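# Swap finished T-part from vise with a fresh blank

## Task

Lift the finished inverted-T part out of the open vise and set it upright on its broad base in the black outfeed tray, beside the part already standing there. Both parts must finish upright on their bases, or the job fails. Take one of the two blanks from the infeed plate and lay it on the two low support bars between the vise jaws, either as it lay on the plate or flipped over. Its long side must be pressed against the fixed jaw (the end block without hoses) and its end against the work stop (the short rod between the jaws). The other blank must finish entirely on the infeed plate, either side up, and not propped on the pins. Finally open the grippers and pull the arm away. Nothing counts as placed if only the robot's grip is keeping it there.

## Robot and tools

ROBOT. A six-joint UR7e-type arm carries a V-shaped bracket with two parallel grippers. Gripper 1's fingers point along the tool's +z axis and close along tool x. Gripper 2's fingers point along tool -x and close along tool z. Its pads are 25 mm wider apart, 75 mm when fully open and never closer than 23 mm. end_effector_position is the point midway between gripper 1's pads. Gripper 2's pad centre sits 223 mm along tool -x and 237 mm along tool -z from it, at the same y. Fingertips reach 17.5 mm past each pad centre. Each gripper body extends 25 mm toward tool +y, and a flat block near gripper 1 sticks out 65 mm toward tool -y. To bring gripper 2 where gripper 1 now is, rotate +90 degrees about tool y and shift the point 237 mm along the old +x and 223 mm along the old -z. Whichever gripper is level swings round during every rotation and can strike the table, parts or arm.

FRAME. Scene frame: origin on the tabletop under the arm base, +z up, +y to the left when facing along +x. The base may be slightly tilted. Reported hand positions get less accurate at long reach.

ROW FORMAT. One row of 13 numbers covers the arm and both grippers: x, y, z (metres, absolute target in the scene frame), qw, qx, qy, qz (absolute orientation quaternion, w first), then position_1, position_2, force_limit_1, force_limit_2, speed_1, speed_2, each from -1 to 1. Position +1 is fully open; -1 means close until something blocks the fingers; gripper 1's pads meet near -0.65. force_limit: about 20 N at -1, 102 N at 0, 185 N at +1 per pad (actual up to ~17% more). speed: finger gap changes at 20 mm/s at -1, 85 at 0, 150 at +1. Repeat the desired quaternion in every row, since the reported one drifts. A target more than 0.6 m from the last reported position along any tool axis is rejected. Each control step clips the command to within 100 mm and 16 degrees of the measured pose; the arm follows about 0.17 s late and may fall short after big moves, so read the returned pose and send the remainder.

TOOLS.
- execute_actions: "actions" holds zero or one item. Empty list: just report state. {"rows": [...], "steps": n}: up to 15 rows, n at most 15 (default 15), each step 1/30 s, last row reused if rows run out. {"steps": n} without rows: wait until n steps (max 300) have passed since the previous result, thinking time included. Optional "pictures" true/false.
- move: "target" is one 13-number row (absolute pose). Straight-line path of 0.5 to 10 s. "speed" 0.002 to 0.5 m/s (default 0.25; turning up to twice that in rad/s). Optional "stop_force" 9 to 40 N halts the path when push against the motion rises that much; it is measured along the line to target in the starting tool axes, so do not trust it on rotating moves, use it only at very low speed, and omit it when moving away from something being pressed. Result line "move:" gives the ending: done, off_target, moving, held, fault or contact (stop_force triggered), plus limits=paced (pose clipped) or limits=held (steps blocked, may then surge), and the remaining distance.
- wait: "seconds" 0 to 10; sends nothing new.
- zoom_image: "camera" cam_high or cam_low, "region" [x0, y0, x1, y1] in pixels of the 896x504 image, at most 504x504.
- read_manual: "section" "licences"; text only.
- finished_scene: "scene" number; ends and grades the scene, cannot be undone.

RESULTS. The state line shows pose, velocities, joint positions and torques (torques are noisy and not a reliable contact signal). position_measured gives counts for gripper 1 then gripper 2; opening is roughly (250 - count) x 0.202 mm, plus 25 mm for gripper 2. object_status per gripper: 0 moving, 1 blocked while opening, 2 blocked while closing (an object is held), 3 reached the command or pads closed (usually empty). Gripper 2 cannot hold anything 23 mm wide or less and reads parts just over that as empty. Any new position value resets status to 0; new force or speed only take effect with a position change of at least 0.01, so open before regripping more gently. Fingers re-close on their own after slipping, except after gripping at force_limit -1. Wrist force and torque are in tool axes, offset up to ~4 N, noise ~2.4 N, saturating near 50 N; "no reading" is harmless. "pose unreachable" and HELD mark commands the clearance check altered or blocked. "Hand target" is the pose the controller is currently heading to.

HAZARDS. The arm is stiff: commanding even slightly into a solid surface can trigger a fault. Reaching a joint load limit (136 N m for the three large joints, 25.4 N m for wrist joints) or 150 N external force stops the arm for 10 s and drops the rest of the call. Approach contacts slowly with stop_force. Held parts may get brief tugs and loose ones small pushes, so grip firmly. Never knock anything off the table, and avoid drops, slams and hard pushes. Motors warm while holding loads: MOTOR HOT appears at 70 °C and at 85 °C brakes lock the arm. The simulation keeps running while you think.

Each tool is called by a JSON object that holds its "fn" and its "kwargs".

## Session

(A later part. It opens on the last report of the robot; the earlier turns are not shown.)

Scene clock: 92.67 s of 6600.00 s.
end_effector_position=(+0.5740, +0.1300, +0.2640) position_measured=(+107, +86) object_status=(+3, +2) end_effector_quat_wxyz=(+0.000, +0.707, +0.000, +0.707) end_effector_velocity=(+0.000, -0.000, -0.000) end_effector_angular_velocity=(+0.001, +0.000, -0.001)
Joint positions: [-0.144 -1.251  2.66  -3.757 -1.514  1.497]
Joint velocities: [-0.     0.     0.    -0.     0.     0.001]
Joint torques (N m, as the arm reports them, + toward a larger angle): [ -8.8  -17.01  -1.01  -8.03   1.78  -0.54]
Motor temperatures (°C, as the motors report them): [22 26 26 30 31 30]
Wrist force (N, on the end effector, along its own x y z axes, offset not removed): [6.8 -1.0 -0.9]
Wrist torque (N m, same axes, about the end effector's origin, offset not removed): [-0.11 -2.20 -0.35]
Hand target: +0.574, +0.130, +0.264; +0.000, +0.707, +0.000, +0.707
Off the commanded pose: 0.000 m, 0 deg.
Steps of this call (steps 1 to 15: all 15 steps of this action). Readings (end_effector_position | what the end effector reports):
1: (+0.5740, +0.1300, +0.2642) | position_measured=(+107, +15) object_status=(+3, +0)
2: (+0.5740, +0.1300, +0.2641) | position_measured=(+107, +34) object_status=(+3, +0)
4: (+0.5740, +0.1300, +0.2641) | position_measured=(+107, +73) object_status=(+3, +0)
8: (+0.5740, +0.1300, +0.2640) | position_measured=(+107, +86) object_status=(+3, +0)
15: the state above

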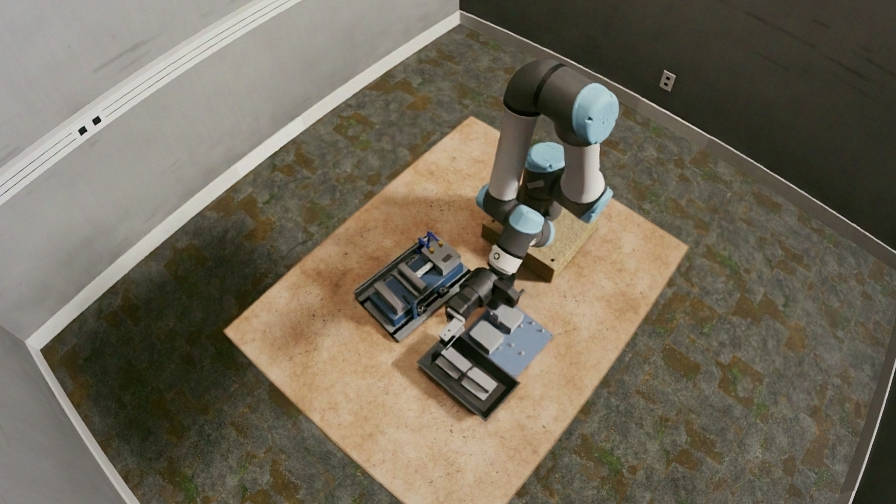

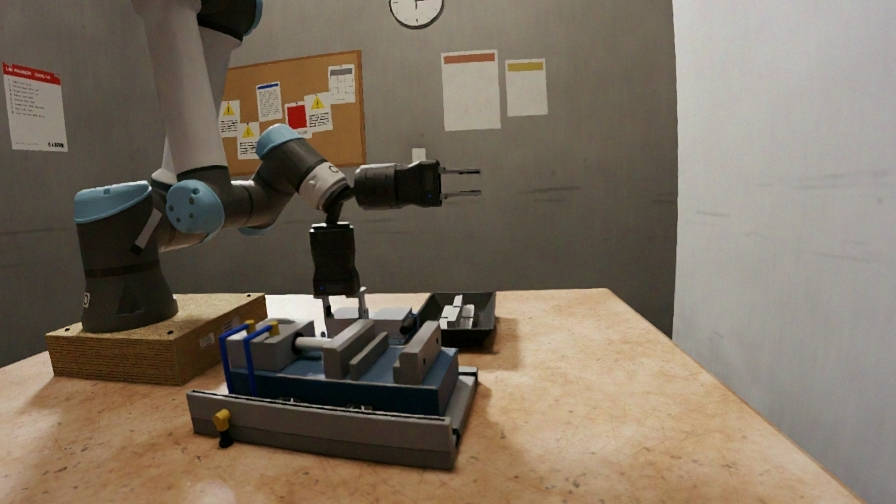

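{"fn": "move", "kwargs": {"target": [0.574,0.13,0.38,0,0.7071,0,0.7071,0.3,-1,-0.3,-0.5,0.5,0.5], "speed": 0.15}}

{"fn": "move", "kwargs": {"target": [0.7127,-0.153,0.39,0.0493,0.7054,-0.0493,0.7054,0.3,-1,-0.3,-0.5,0.5,0.5], "speed": 0.2}}

{"fn": "move", "kwargs": {"target": [0.7127,-0.153,0.358,0.0493,0.7054,-0.0493,0.7054,0.3,-1,-0.3,-0.5,0.5,0.5], "speed": 0.05}}

{"fn": "zoom_image", "kwargs": {"camera": "cam_low", "region": [270, 240, 490, 400]}}

{"fn": "zoom_image", "kwargs": {"camera": "cam_high", "region": [330, 210, 500, 360]}}

Scene clock: 96.70 s of 6600.00 s.
end_effector_position=(+0.5737, +0.1302, +0.3800) position_measured=(+107, +86) object_status=(+3, +2) end_effector_quat_wxyz=(-0.000, +0.707, +0.000, +0.707) end_effector_velocity=(+0.000, -0.001, +0.003) end_effector_angular_velocity=(+0.000, +0.008, -0.000)
Joint positions: [-0.138 -1.734  2.556 -3.172 -1.517  1.5  ]
Joint velocities: [-0.001 -0.017 -0.009  0.034  0.    -0.001]
Joint torques (N m, as the arm reports them, + toward a larger angle): [ -9.74 -28.97 -39.89  -5.2   -0.65  -1.64]
Motor temperatures (°C, as the motors report them): [22 26 26 30 31 30]
Wrist force (N, on the end effector, along its own x y z axes, offset not removed): [-4.6 -0.3 -0.9]
Wrist torque (N m, same axes, about the end effector's origin, offset not removed): [-0.01 0.98 -0.04]
Hand target: +0.574, +0.130, +0.380; -0.000, +0.707, -0.000, +0.707
Off the commanded pose: 0.000 m, 0 deg.
move: done

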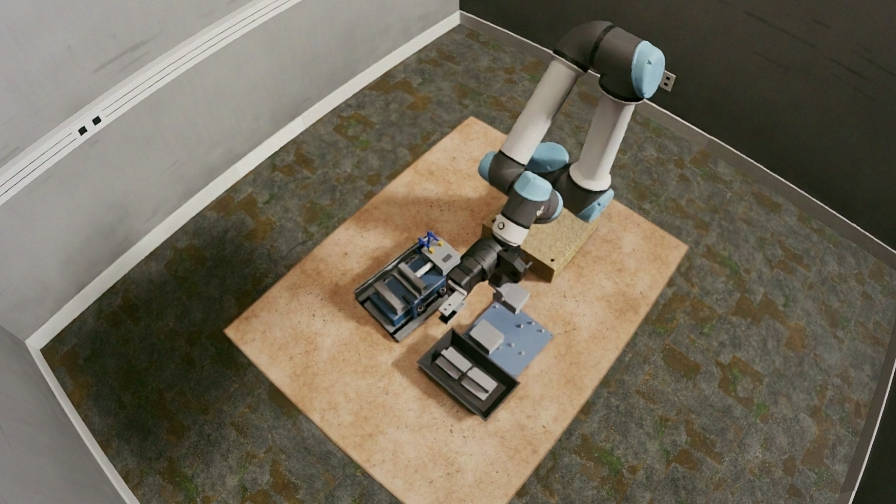

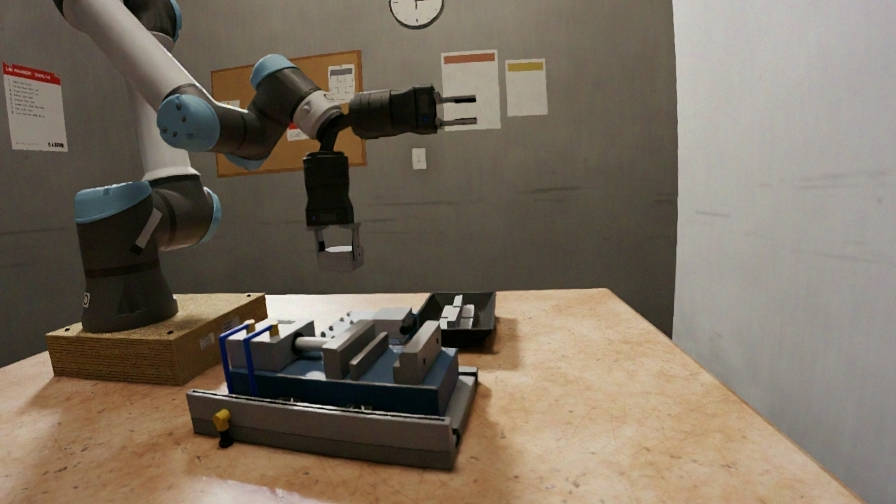

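Scene clock: 98.93 s of 6600.00 s.
end_effector_position=(+0.7127, -0.1527, +0.3899) position_measured=(+107, +86) object_status=(+3, +2) end_effector_quat_wxyz=(+0.050, +0.706, -0.049, +0.705) end_effector_velocity=(+0.002, -0.002, +0.000) end_effector_angular_velocity=(-0.001, -0.000, +0.000)
Joint positions: [-0.665 -1.427  2.195 -3.064 -1.253  1.211]
Joint velocities: [-0.001  0.004 -0.006  0.001  0.    -0.002]
Joint torques (N m, as the arm reports them, + toward a larger angle): [ -8.49 -24.66 -39.09  -4.72   3.    -1.43]
Motor temperatures (°C, as the motors report them): [22 26 26 30 31 30]
Wrist force (N, on the end effector, along its own x y z axes, offset not removed): [-5.7 0.2 -0.7]
Wrist torque (N m, same axes, about the end effector's origin, offset not removed): [0.03 1.59 -0.09]
Hand target: +0.713, -0.153, +0.390; +0.050, +0.706, -0.049, +0.705
Off the commanded pose: 0.000 m, 0 deg.
move: done

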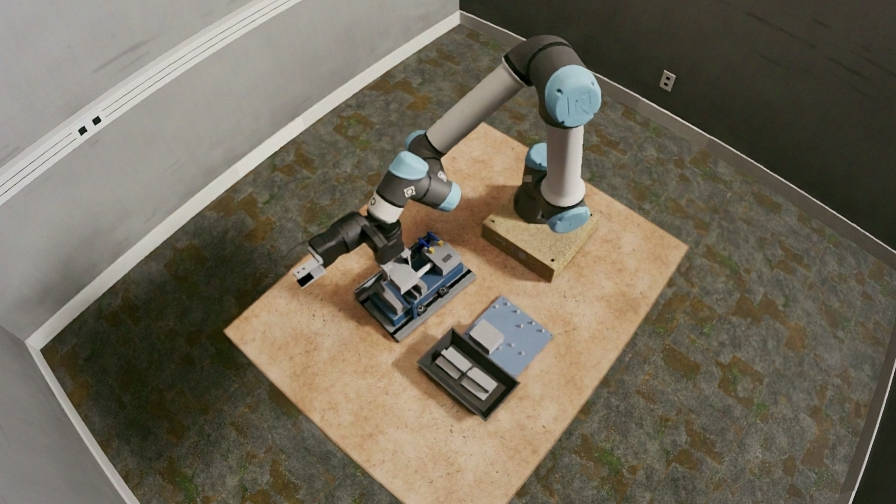

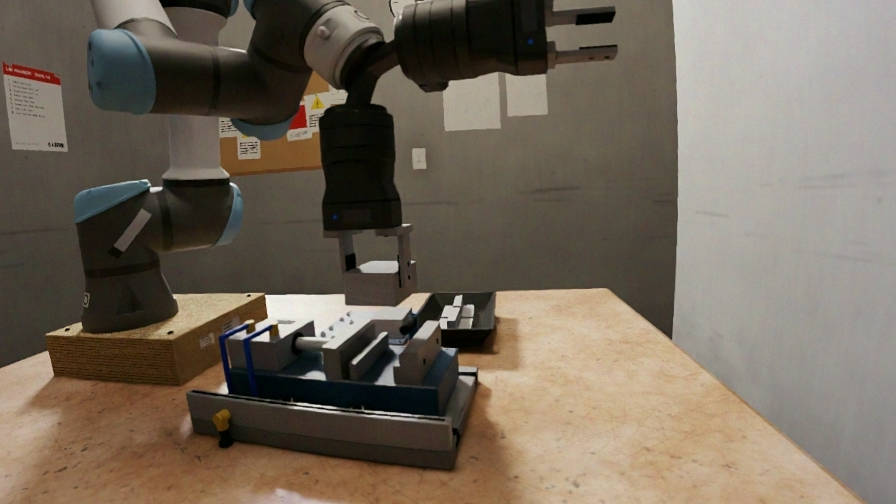

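Scene clock: 100.00 s of 6600.00 s.
end_effector_position=(+0.7127, -0.1530, +0.3583) position_measured=(+107, +86) object_status=(+3, +2) end_effector_quat_wxyz=(+0.049, +0.705, -0.049, +0.705) end_effector_velocity=(+0.000, +0.000, -0.002) end_effector_angular_velocity=(-0.001, -0.002, +0.000)
Joint positions: [-0.667 -1.359  2.226 -3.163 -1.25   1.212]
Joint velocities: [ 0.     0.006  0.002 -0.01   0.     0.   ]
Joint torques (N m, as the arm reports them, + toward a larger angle): [ -8.49 -31.06 -13.5   -8.17   2.79   2.25]
Motor temperatures (°C, as the motors report them): [22 26 26 30 31 30]
Wrist force (N, on the end effector, along its own x y z axes, offset not removed): [-2.2 0.1 -3.2]
Wrist torque (N m, same axes, about the end effector's origin, offset not removed): [0.01 0.54 -0.16]
Hand target: +0.713, -0.153, +0.358; +0.049, +0.705, -0.049, +0.705
Off the commanded pose: 0.000 m, 0 deg.
move: done

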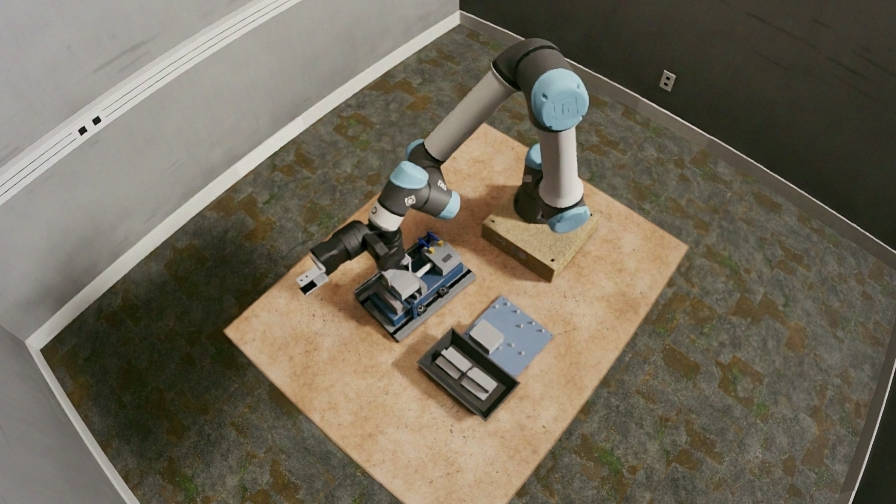

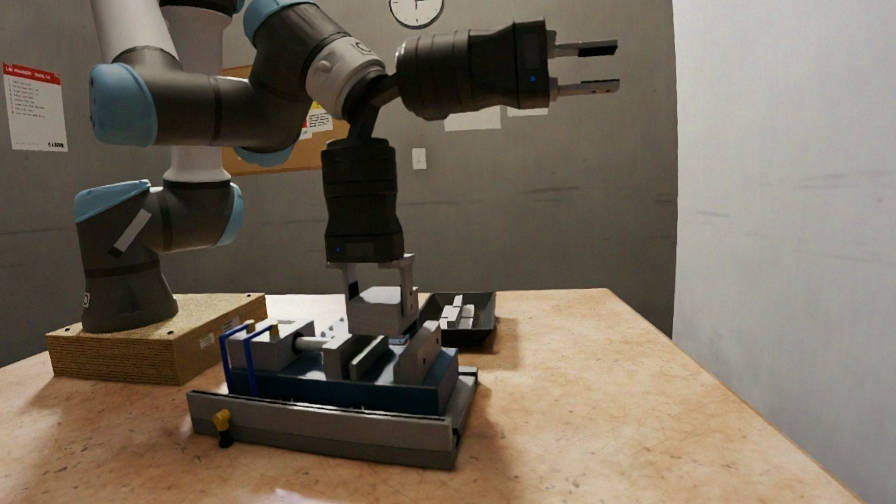

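Region (270, 240, 490, 400) of cam_low's 896x504 image, scaled by 2.291, with more detail than that image has; it fills the top 367 rows of this view, and the rest is white.

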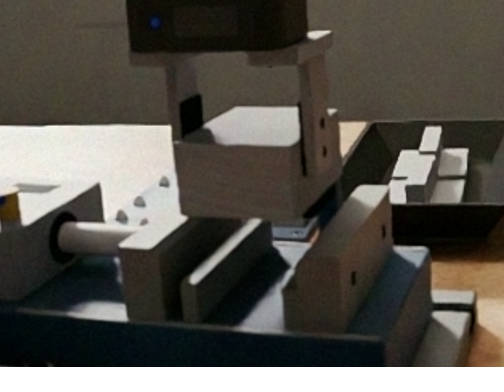

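Region (330, 210, 500, 360) of cam_high's 896x504 image, scaled by 2.965, with more detail than that image has; it fills the top 445 rows of this view, and the rest is white.

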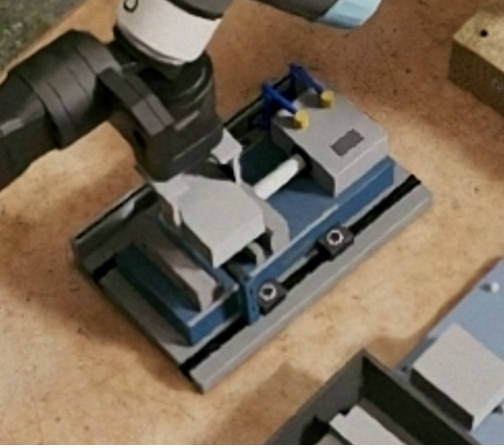

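{"fn": "move", "kwargs": {"target": [0.714,-0.153,0.330,0.0493,0.7054,-0.0493,0.7054,0.3,-1,-0.3,-0.5,0.5,0.5], "speed": 0.006, "stop_force": 9}}

{"fn": "zoom_image", "kwargs": {"camera": "cam_low", "region": [270, 240, 490, 400]}}

Scene clock: 102.80 s of 6600.00 s.
end_effector_position=(+0.7131, -0.1531, +0.3495) position_measured=(+107, +86) object_status=(+3, +2) end_effector_quat_wxyz=(+0.049, +0.705, -0.049, +0.705) end_effector_velocity=(-0.000, +0.000, +0.000) end_effector_angular_velocity=(+0.003, +0.004, -0.000)
Joint positions: [-0.667 -1.338  2.233 -3.19  -1.25   1.212]
Joint velocities: [ 0.    -0.005 -0.     0.009 -0.     0.001]
Joint torques (N m, as the arm reports them, + toward a larger angle): [ 13.15 -47.36 -22.73  -2.79   1.7    2.5 ]
Motor temperatures (°C, as the motors report them): [22 26 26 30 31 30]
Wrist force (N, on the end effector, along its own x y z axes, offset not removed): [7.6 3.5 4.0]
Wrist torque (N m, same axes, about the end effector's origin, offset not removed): [0.80 -0.54 -0.83]
Hand target: +0.713, -0.153, +0.350; +0.049, +0.705, -0.049, +0.705
Off the commanded pose: 0.020 m, 0 deg.
move: contact

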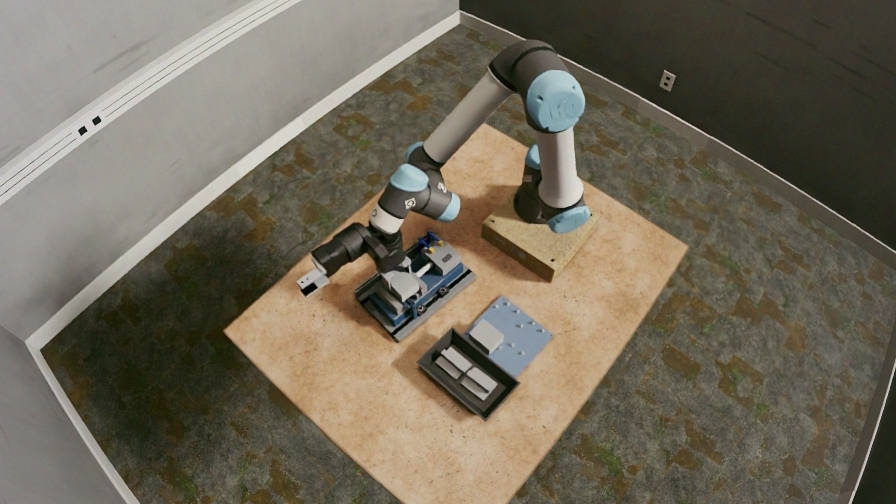

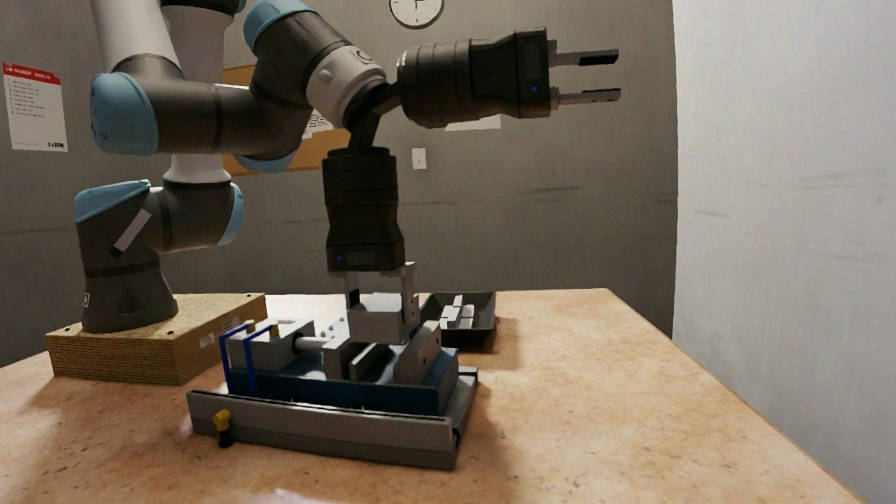

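Region (270, 240, 490, 400) of cam_low's 896x504 image, scaled by 2.291, with more detail than that image has; it fills the top 367 rows of this view, and the rest is white.

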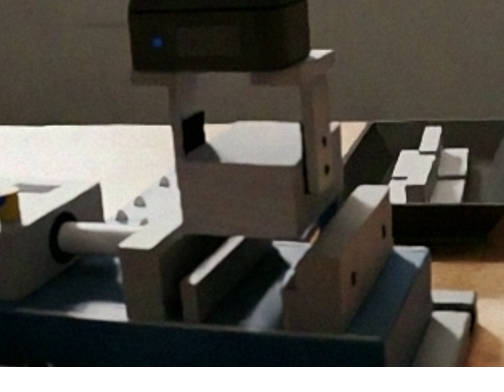

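{"fn": "move", "kwargs": {"target": [0.7165,-0.156,0.354,0.0493,0.7054,-0.0493,0.7054,0.3,-1,-0.3,-0.5,0.5,0.5], "speed": 0.02}}

{"fn": "move", "kwargs": {"target": [0.7165,-0.156,0.330,0.0493,0.7054,-0.0493,0.7054,0.3,-1,-0.3,-0.5,0.5,0.5], "speed": 0.006, "stop_force": 10}}

{"fn": "zoom_image", "kwargs": {"camera": "cam_low", "region": [270, 240, 490, 400]}}

{"fn": "zoom_image", "kwargs": {"camera": "cam_high", "region": [330, 210, 500, 360]}}

Scene clock: 105.90 s of 6600.00 s.
end_effector_position=(+0.7163, -0.1558, +0.3537) position_measured=(+107, +86) object_status=(+3, +2) end_effector_quat_wxyz=(+0.049, +0.705, -0.049, +0.705) end_effector_velocity=(+0.002, -0.002, +0.002) end_effector_angular_velocity=(-0.000, +0.000, -0.000)
Joint positions: [-0.668 -1.34   2.219 -3.174 -1.25   1.211]
Joint velocities: [-0.001 -0.    -0.008  0.008  0.    -0.001]
Joint torques (N m, as the arm reports them, + toward a larger angle): [ -8.6  -52.26 -38.54  -4.35   2.89  -1.57]
Motor temperatures (°C, as the motors report them): [22 26 26 30 31 30]
Wrist force (N, on the end effector, along its own x y z axes, offset not removed): [-1.8 0.7 -0.5]
Wrist torque (N m, same axes, about the end effector's origin, offset not removed): [0.23 0.43 0.04]
Hand target: +0.716, -0.156, +0.354; +0.049, +0.705, -0.049, +0.705
Off the commanded pose: 0.000 m, 0 deg.
move: done

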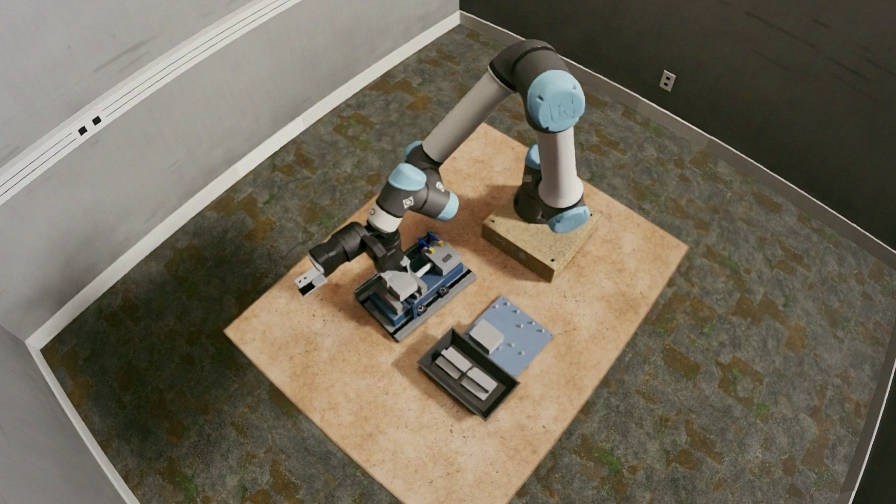

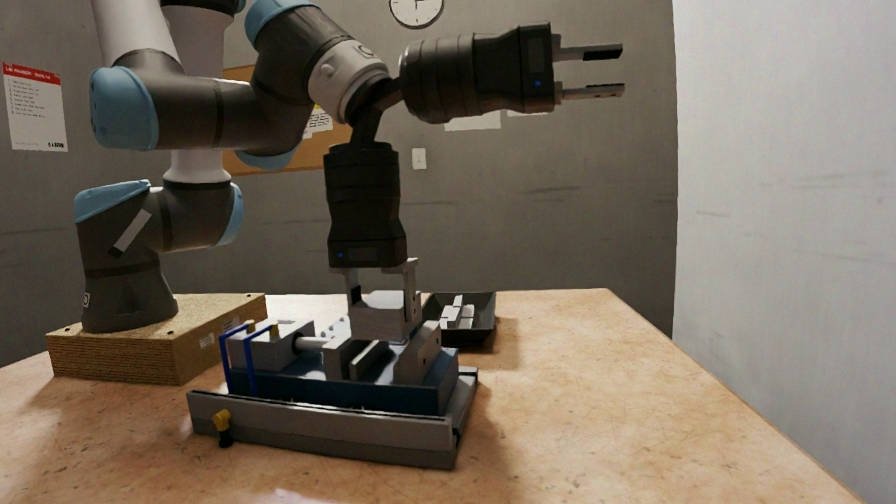

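Scene clock: 107.03 s of 6600.00 s.
end_effector_position=(+0.7163, -0.1558, +0.3491) position_measured=(+107, +86) object_status=(+3, +2) end_effector_quat_wxyz=(+0.049, +0.705, -0.049, +0.705) end_effector_velocity=(-0.000, +0.001, +0.001) end_effector_angular_velocity=(+0.003, +0.003, +0.001)
Joint positions: [-0.668 -1.33   2.223 -3.188 -1.25   1.211]
Joint velocities: [ 0.    -0.005 -0.     0.009  0.001  0.   ]
Joint torques (N m, as the arm reports them, + toward a larger angle): [ -4.16 -46.04 -25.2   -2.92   2.92   0.55]
Motor temperatures (°C, as the motors report them): [22 26 26 30 31 30]
Wrist force (N, on the end effector, along its own x y z axes, offset not removed): [4.5 2.0 2.3]
Wrist torque (N m, same axes, about the end effector's origin, offset not removed): [0.28 -0.04 -0.78]
Hand target: +0.716, -0.156, +0.350; +0.049, +0.705, -0.049, +0.705
Off the commanded pose: 0.019 m, 0 deg.
move: contact

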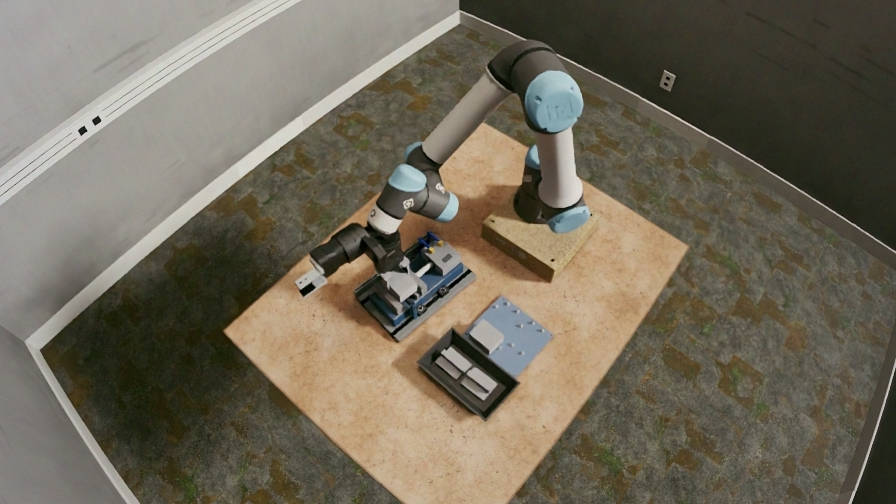

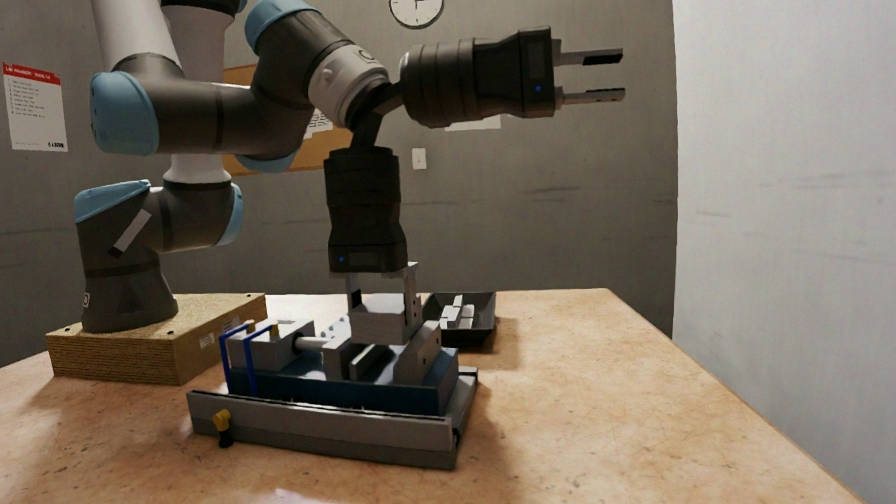

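Region (270, 240, 490, 400) of cam_low's 896x504 image, scaled by 2.291, with more detail than that image has; it fills the top 367 rows of this view, and the rest is white.

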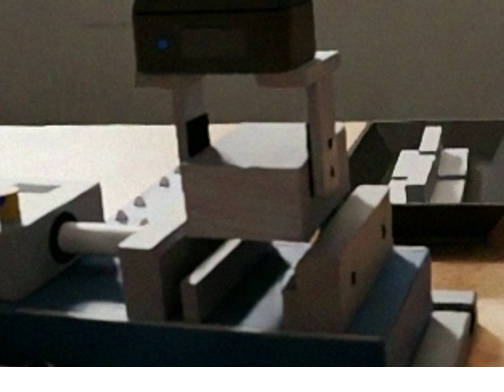

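Region (330, 210, 500, 360) of cam_high's 896x504 image, scaled by 2.965, with more detail than that image has; it fills the top 445 rows of this view, and the rest is white.

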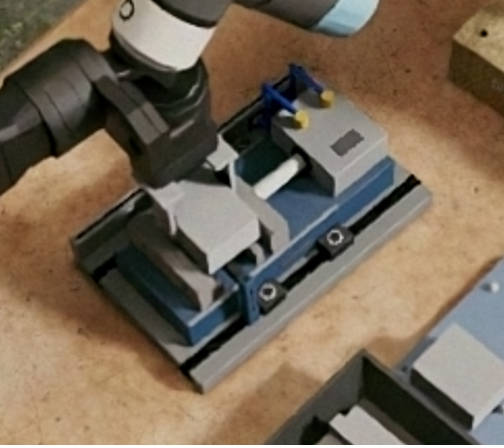

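{"fn": "move", "kwargs": {"target": [0.7135,-0.165,0.355,0.0493,0.7054,-0.0493,0.7054,0.3,-1,-0.3,-0.5,0.5,0.5], "speed": 0.02}}

{"fn": "move", "kwargs": {"target": [0.7105,-0.170,0.352,0.0493,0.7054,-0.0493,0.7054,0.3,-1,-0.3,-0.5,0.5,0.5], "speed": 0.02}}

{"fn": "move", "kwargs": {"target": [0.7105,-0.170,0.328,0.0493,0.7054,-0.0493,0.7054,0.3,-1,-0.3,-0.5,0.5,0.5], "speed": 0.006, "stop_force": 10}}

{"fn": "zoom_image", "kwargs": {"camera": "cam_low", "region": [270, 240, 490, 400]}}

Scene clock: 110.93 s of 6600.00 s.
end_effector_position=(+0.7136, -0.1647, +0.3548) position_measured=(+107, +86) object_status=(+3, +2) end_effector_quat_wxyz=(+0.049, +0.705, -0.049, +0.705) end_effector_velocity=(-0.001, -0.002, +0.001) end_effector_angular_velocity=(+0.000, +0.001, +0.001)
Joint positions: [-0.689 -1.344  2.218 -3.164 -1.236  1.195]
Joint velocities: [-0.006 -0.004 -0.001  0.007  0.004 -0.005]
Joint torques (N m, as the arm reports them, + toward a larger angle): [ -7.37 -53.2  -40.12  -4.46   3.14  -1.39]
Motor temperatures (°C, as the motors report them): [22 26 26 30 31 30]
Wrist force (N, on the end effector, along its own x y z axes, offset not removed): [-4.2 -2.2 -0.9]
Wrist torque (N m, same axes, about the end effector's origin, offset not removed): [-0.71 1.22 -0.13]
Hand target: +0.713, -0.165, +0.355; +0.049, +0.705, -0.049, +0.705
Off the commanded pose: 0.000 m, 0 deg.
After step 90, 0.07 s passed at rest.
move: done

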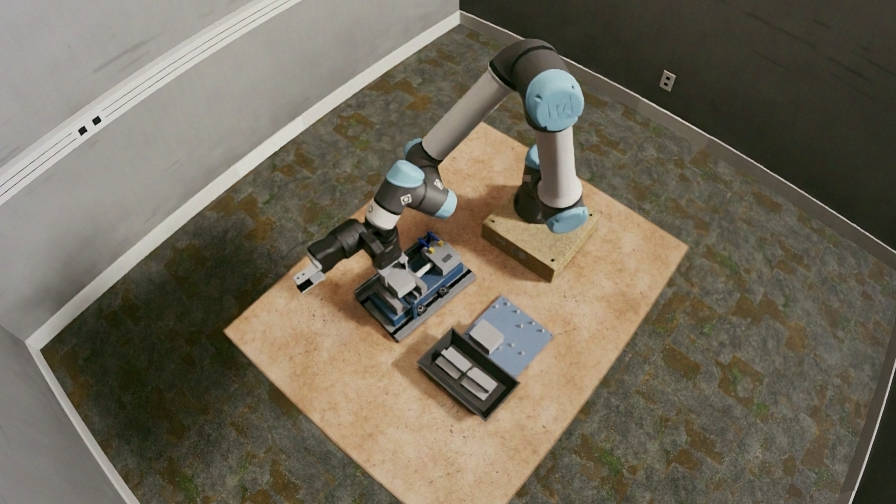

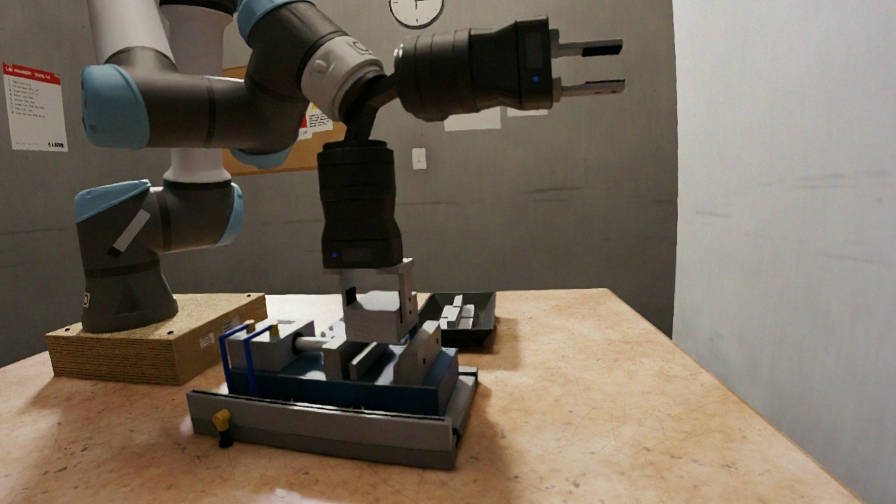

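Scene clock: 111.67 s of 6600.00 s.
end_effector_position=(+0.7107, -0.1697, +0.3521) position_measured=(+107, +86) object_status=(+3, +2) end_effector_quat_wxyz=(+0.049, +0.705, -0.049, +0.705) end_effector_velocity=(-0.001, -0.002, -0.001) end_effector_angular_velocity=(-0.000, +0.000, +0.000)
Joint positions: [-0.702 -1.342  2.223 -3.169 -1.227  1.184]
Joint velocities: [-0.006  0.001  0.002 -0.002  0.004 -0.005]
Joint torques (N m, as the arm reports them, + toward a larger angle): [ -6.45 -28.44 -14.42  -7.87   3.11  -1.41]
Motor temperatures (°C, as the motors report them): [22 26 26 30 31 30]
Wrist force (N, on the end effector, along its own x y z axes, offset not removed): [-6.3 1.1 0.2]
Wrist torque (N m, same axes, about the end effector's origin, offset not removed): [0.27 1.59 -0.13]
Hand target: +0.711, -0.170, +0.352; +0.049, +0.705, -0.049, +0.705
Off the commanded pose: 0.000 m, 0 deg.
move: done

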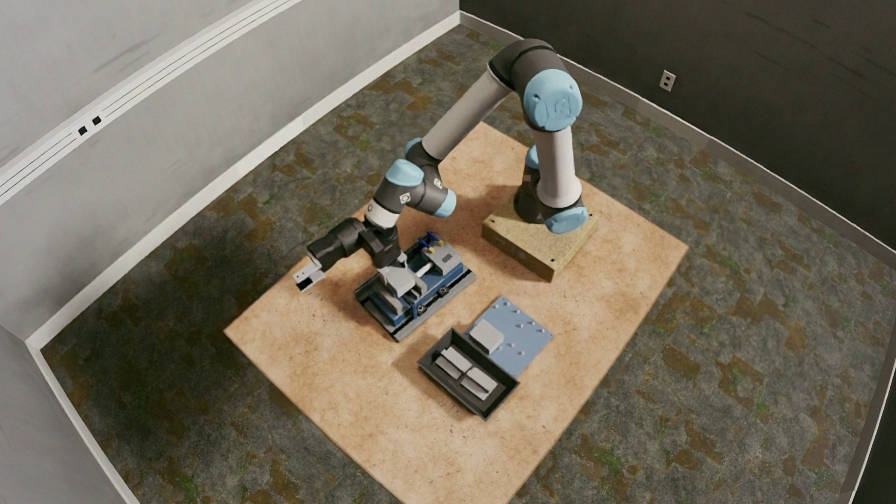

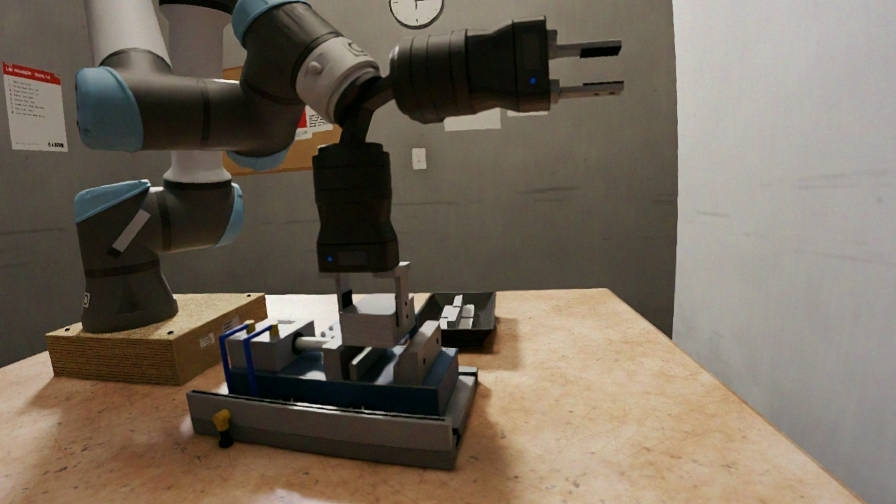

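Scene clock: 115.07 s of 6600.00 s.
end_effector_position=(+0.7106, -0.1699, +0.3339) position_measured=(+107, +86) object_status=(+3, +2) end_effector_quat_wxyz=(+0.049, +0.705, -0.049, +0.705) end_effector_velocity=(-0.000, +0.000, +0.001) end_effector_angular_velocity=(+0.002, +0.002, +0.000)
Joint positions: [-0.704 -1.299  2.238 -3.225 -1.226  1.183]
Joint velocities: [-0.    -0.004 -0.     0.007  0.     0.   ]
Joint torques (N m, as the arm reports them, + toward a larger angle): [ -9.92 -45.65 -21.92  -2.69  -0.46  -1.59]
Motor temperatures (°C, as the motors report them): [22 26 26 30 31 30]
Wrist force (N, on the end effector, along its own x y z axes, offset not removed): [13.1 -6.1 2.6]
Wrist torque (N m, same axes, about the end effector's origin, offset not removed): [-1.53 -2.29 0.56]
Hand target: +0.711, -0.170, +0.334; +0.049, +0.705, -0.049, +0.705
Off the commanded pose: 0.006 m, 0 deg.
move: contact

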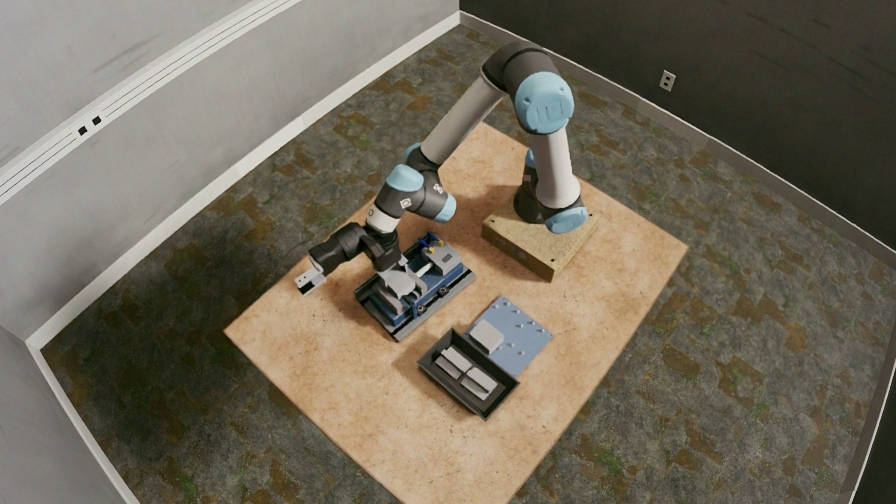

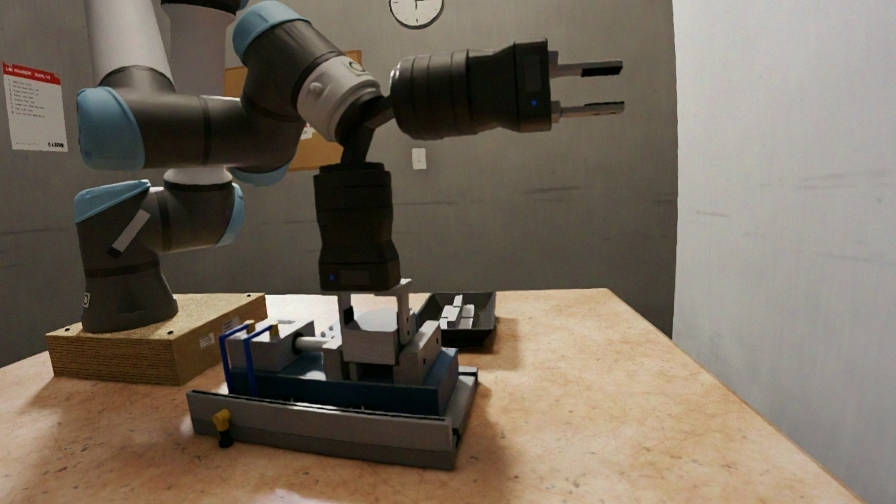

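Region (270, 240, 490, 400) of cam_low's 896x504 image, scaled by 2.291, with more detail than that image has; it fills the top 367 rows of this view, and the rest is white.

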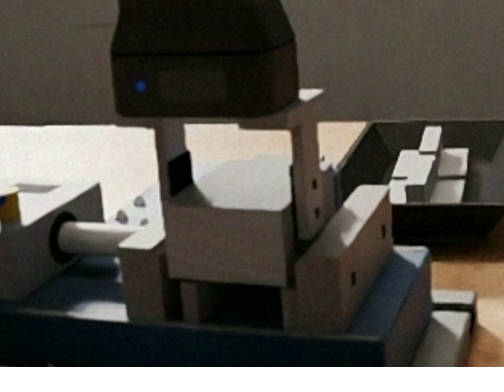

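{"fn": "move", "kwargs": {"target": [0.7141,-0.1451,0.3348,0.0493,0.7054,-0.0493,0.7054,0.3,-1,-0.3,-0.5,0.5,0.5], "speed": 0.005, "stop_force": 12}}

Scene clock: 116.67 s of 6600.00 s.
end_effector_position=(+0.7109, -0.1676, +0.3344) position_measured=(+107, +86) object_status=(+3, +2) end_effector_quat_wxyz=(+0.049, +0.705, -0.049, +0.705) end_effector_velocity=(-0.000, -0.000, -0.000) end_effector_angular_velocity=(+0.000, +0.000, +0.004)
Joint positions: [-0.698 -1.3    2.239 -3.226 -1.23   1.187]
Joint velocities: [-0.003 -0.001  0.     0.003  0.005 -0.005]
Joint torques (N m, as the arm reports them, + toward a larger angle): [  2.76 -40.92 -16.05  -3.31   8.34   2.11]
Motor temperatures (°C, as the motors report them): [22 26 26 30 31 30]
Wrist force (N, on the end effector, along its own x y z axes, offset not removed): [2.4 22.7 -8.3]
Wrist torque (N m, same axes, about the end effector's origin, offset not removed): [5.67 -1.96 -5.32]
Hand target: +0.711, -0.168, +0.334; +0.049, +0.705, -0.049, +0.705
Off the commanded pose: 0.023 m, 0 deg.
move: contact

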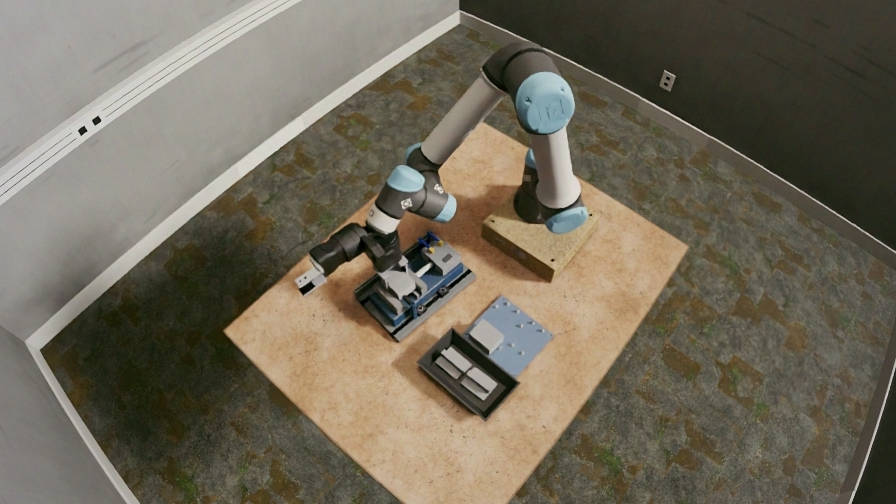

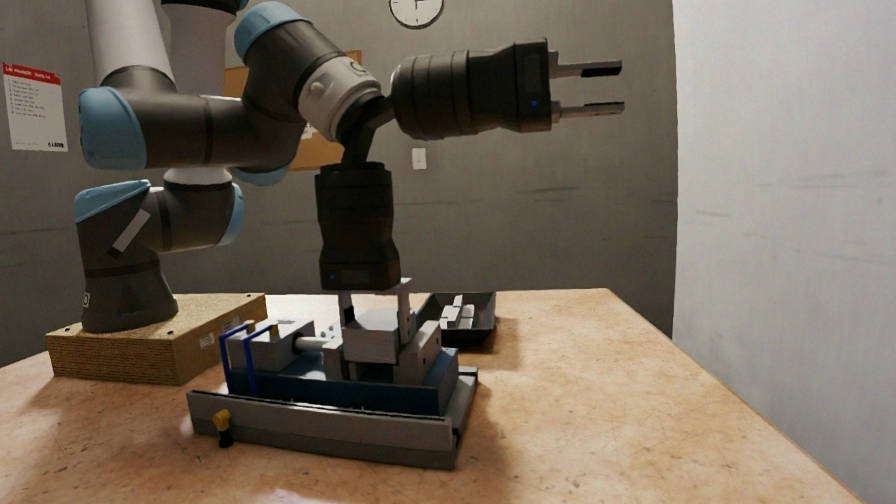

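{"fn": "execute_actions", "kwargs": {"actions": [{"rows":[[0.7109,-0.1685,0.335,0.0493,0.7054,-0.0493,0.7054,0.3,1,-0.3,-0.5,0.5,0.5]],"steps":15}], "pictures": false}}

{"fn": "move", "kwargs": {"target": [0.7109,-0.1685,0.40,0.0493,0.7054,-0.0493,0.7054,0.3,1,-0.3,-0.5,0.5,0.5], "speed": 0.1}}

{"fn": "zoom_image", "kwargs": {"camera": "cam_low", "region": [270, 240, 490, 400]}}

{"fn": "zoom_image", "kwargs": {"camera": "cam_high", "region": [350, 230, 480, 350]}}

Scene clock: 118.33 s of 6600.00 s.
end_effector_position=(+0.7109, -0.1685, +0.3350) position_measured=(+107, +3) object_status=(+3, +3) end_effector_quat_wxyz=(+0.049, +0.705, -0.049, +0.705) end_effector_velocity=(-0.000, -0.000, -0.000) end_effector_angular_velocity=(+0.001, +0.001, -0.001)
Joint positions: [-0.7   -1.301  2.237 -3.223 -1.228  1.185]
Joint velocities: [-0.    -0.     0.     0.001  0.     0.001]
Joint torques (N m, as the arm reports them, + toward a larger angle): [ -8.65 -51.15 -35.84  -4.26   2.69  -1.59]
Motor temperatures (°C, as the motors report them): [22 26 26 30 31 30]
Wrist force (N, on the end effector, along its own x y z axes, offset not removed): [-0.5 1.7 0.5]
Wrist torque (N m, same axes, about the end effector's origin, offset not removed): [0.41 0.09 -0.08]
Hand target: +0.711, -0.168, +0.335; +0.049, +0.705, -0.049, +0.705
Off the commanded pose: 0.000 m, 0 deg.
Steps of this call (steps 1 to 35: nothing new was sent; steps 36 to 50: all 15 steps of this action). Readings (end_effector_position | what the end effector reports):
36: (+0.7109, -0.1679, +0.3344) | position_measured=(+107, +74) object_status=(+3, +0)
37: (+0.7109, -0.1679, +0.3344) | position_measured=(+107, +55) object_status=(+3, +0)
39: (+0.7109, -0.1681, +0.3345) | position_measured=(+107, +16) object_status=(+3, +0)
43: (+0.7109, -0.1684, +0.3348) | position_measured=(+107, +3) object_status=(+3, +0)
50: the state above

Scene clock: 119.73 s of 6600.00 s.
end_effector_position=(+0.7108, -0.1684, +0.3997) position_measured=(+107, +3) object_status=(+3, +3) end_effector_quat_wxyz=(+0.049, +0.705, -0.049, +0.705) end_effector_velocity=(+0.000, +0.000, +0.003) end_effector_angular_velocity=(-0.001, +0.001, +0.001)
Joint positions: [-0.698 -1.442  2.176 -3.023 -1.229  1.187]
Joint velocities: [ 0.    -0.006 -0.005  0.012 -0.    -0.002]
Joint torques (N m, as the arm reports them, + toward a larger angle): [ 11.82 -45.35 -40.81  -4.69  -0.08  -1.57]
Motor temperatures (°C, as the motors report them): [22 26 26 30 31 30]
Wrist force (N, on the end effector, along its own x y z axes, offset not removed): [0.9 -0.3 -0.3]
Wrist torque (N m, same axes, about the end effector's origin, offset not removed): [-0.31 -0.09 -0.11]
Hand target: +0.711, -0.168, +0.400; +0.049, +0.705, -0.049, +0.705
Off the commanded pose: 0.000 m, 0 deg.
move: done

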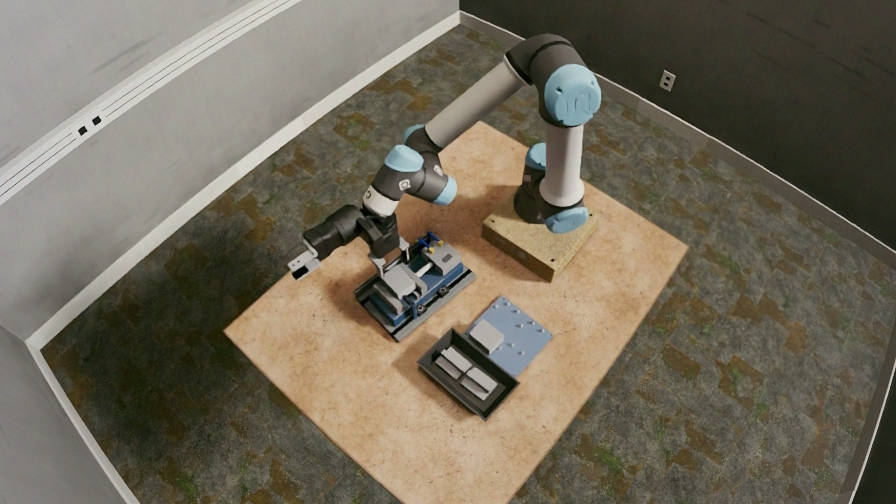

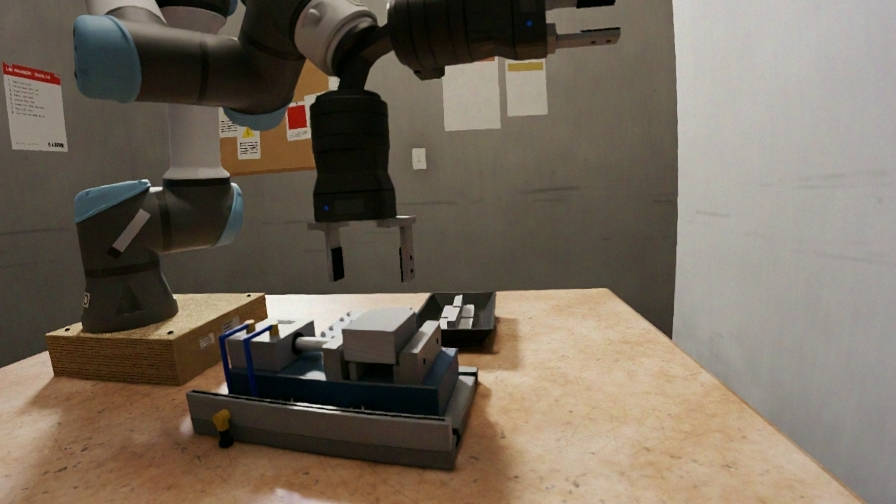

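Region (270, 240, 490, 400) of cam_low's 896x504 image, scaled by 2.291, with more detail than that image has; it fills the top 367 rows of this view, and the rest is white.

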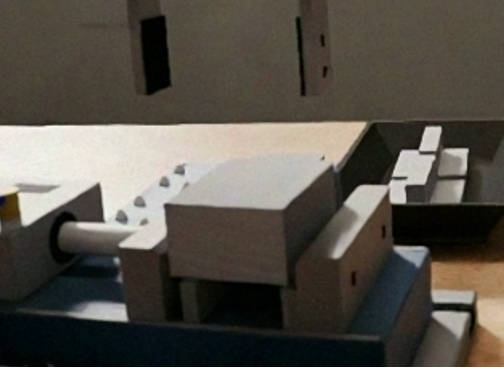

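Region (350, 230, 480, 350) of cam_high's 896x504 image, scaled by 3.877, with more detail than that image has; it fills the top 465 rows of this view, and the rest is white.

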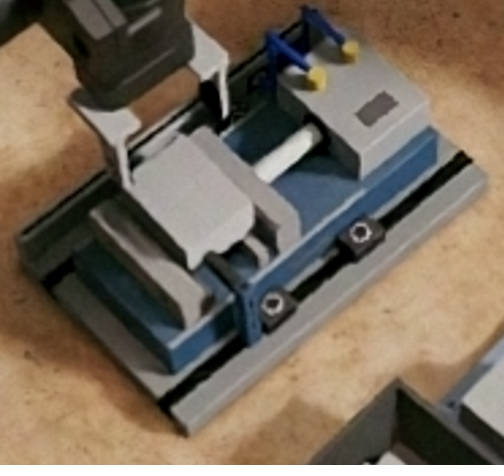

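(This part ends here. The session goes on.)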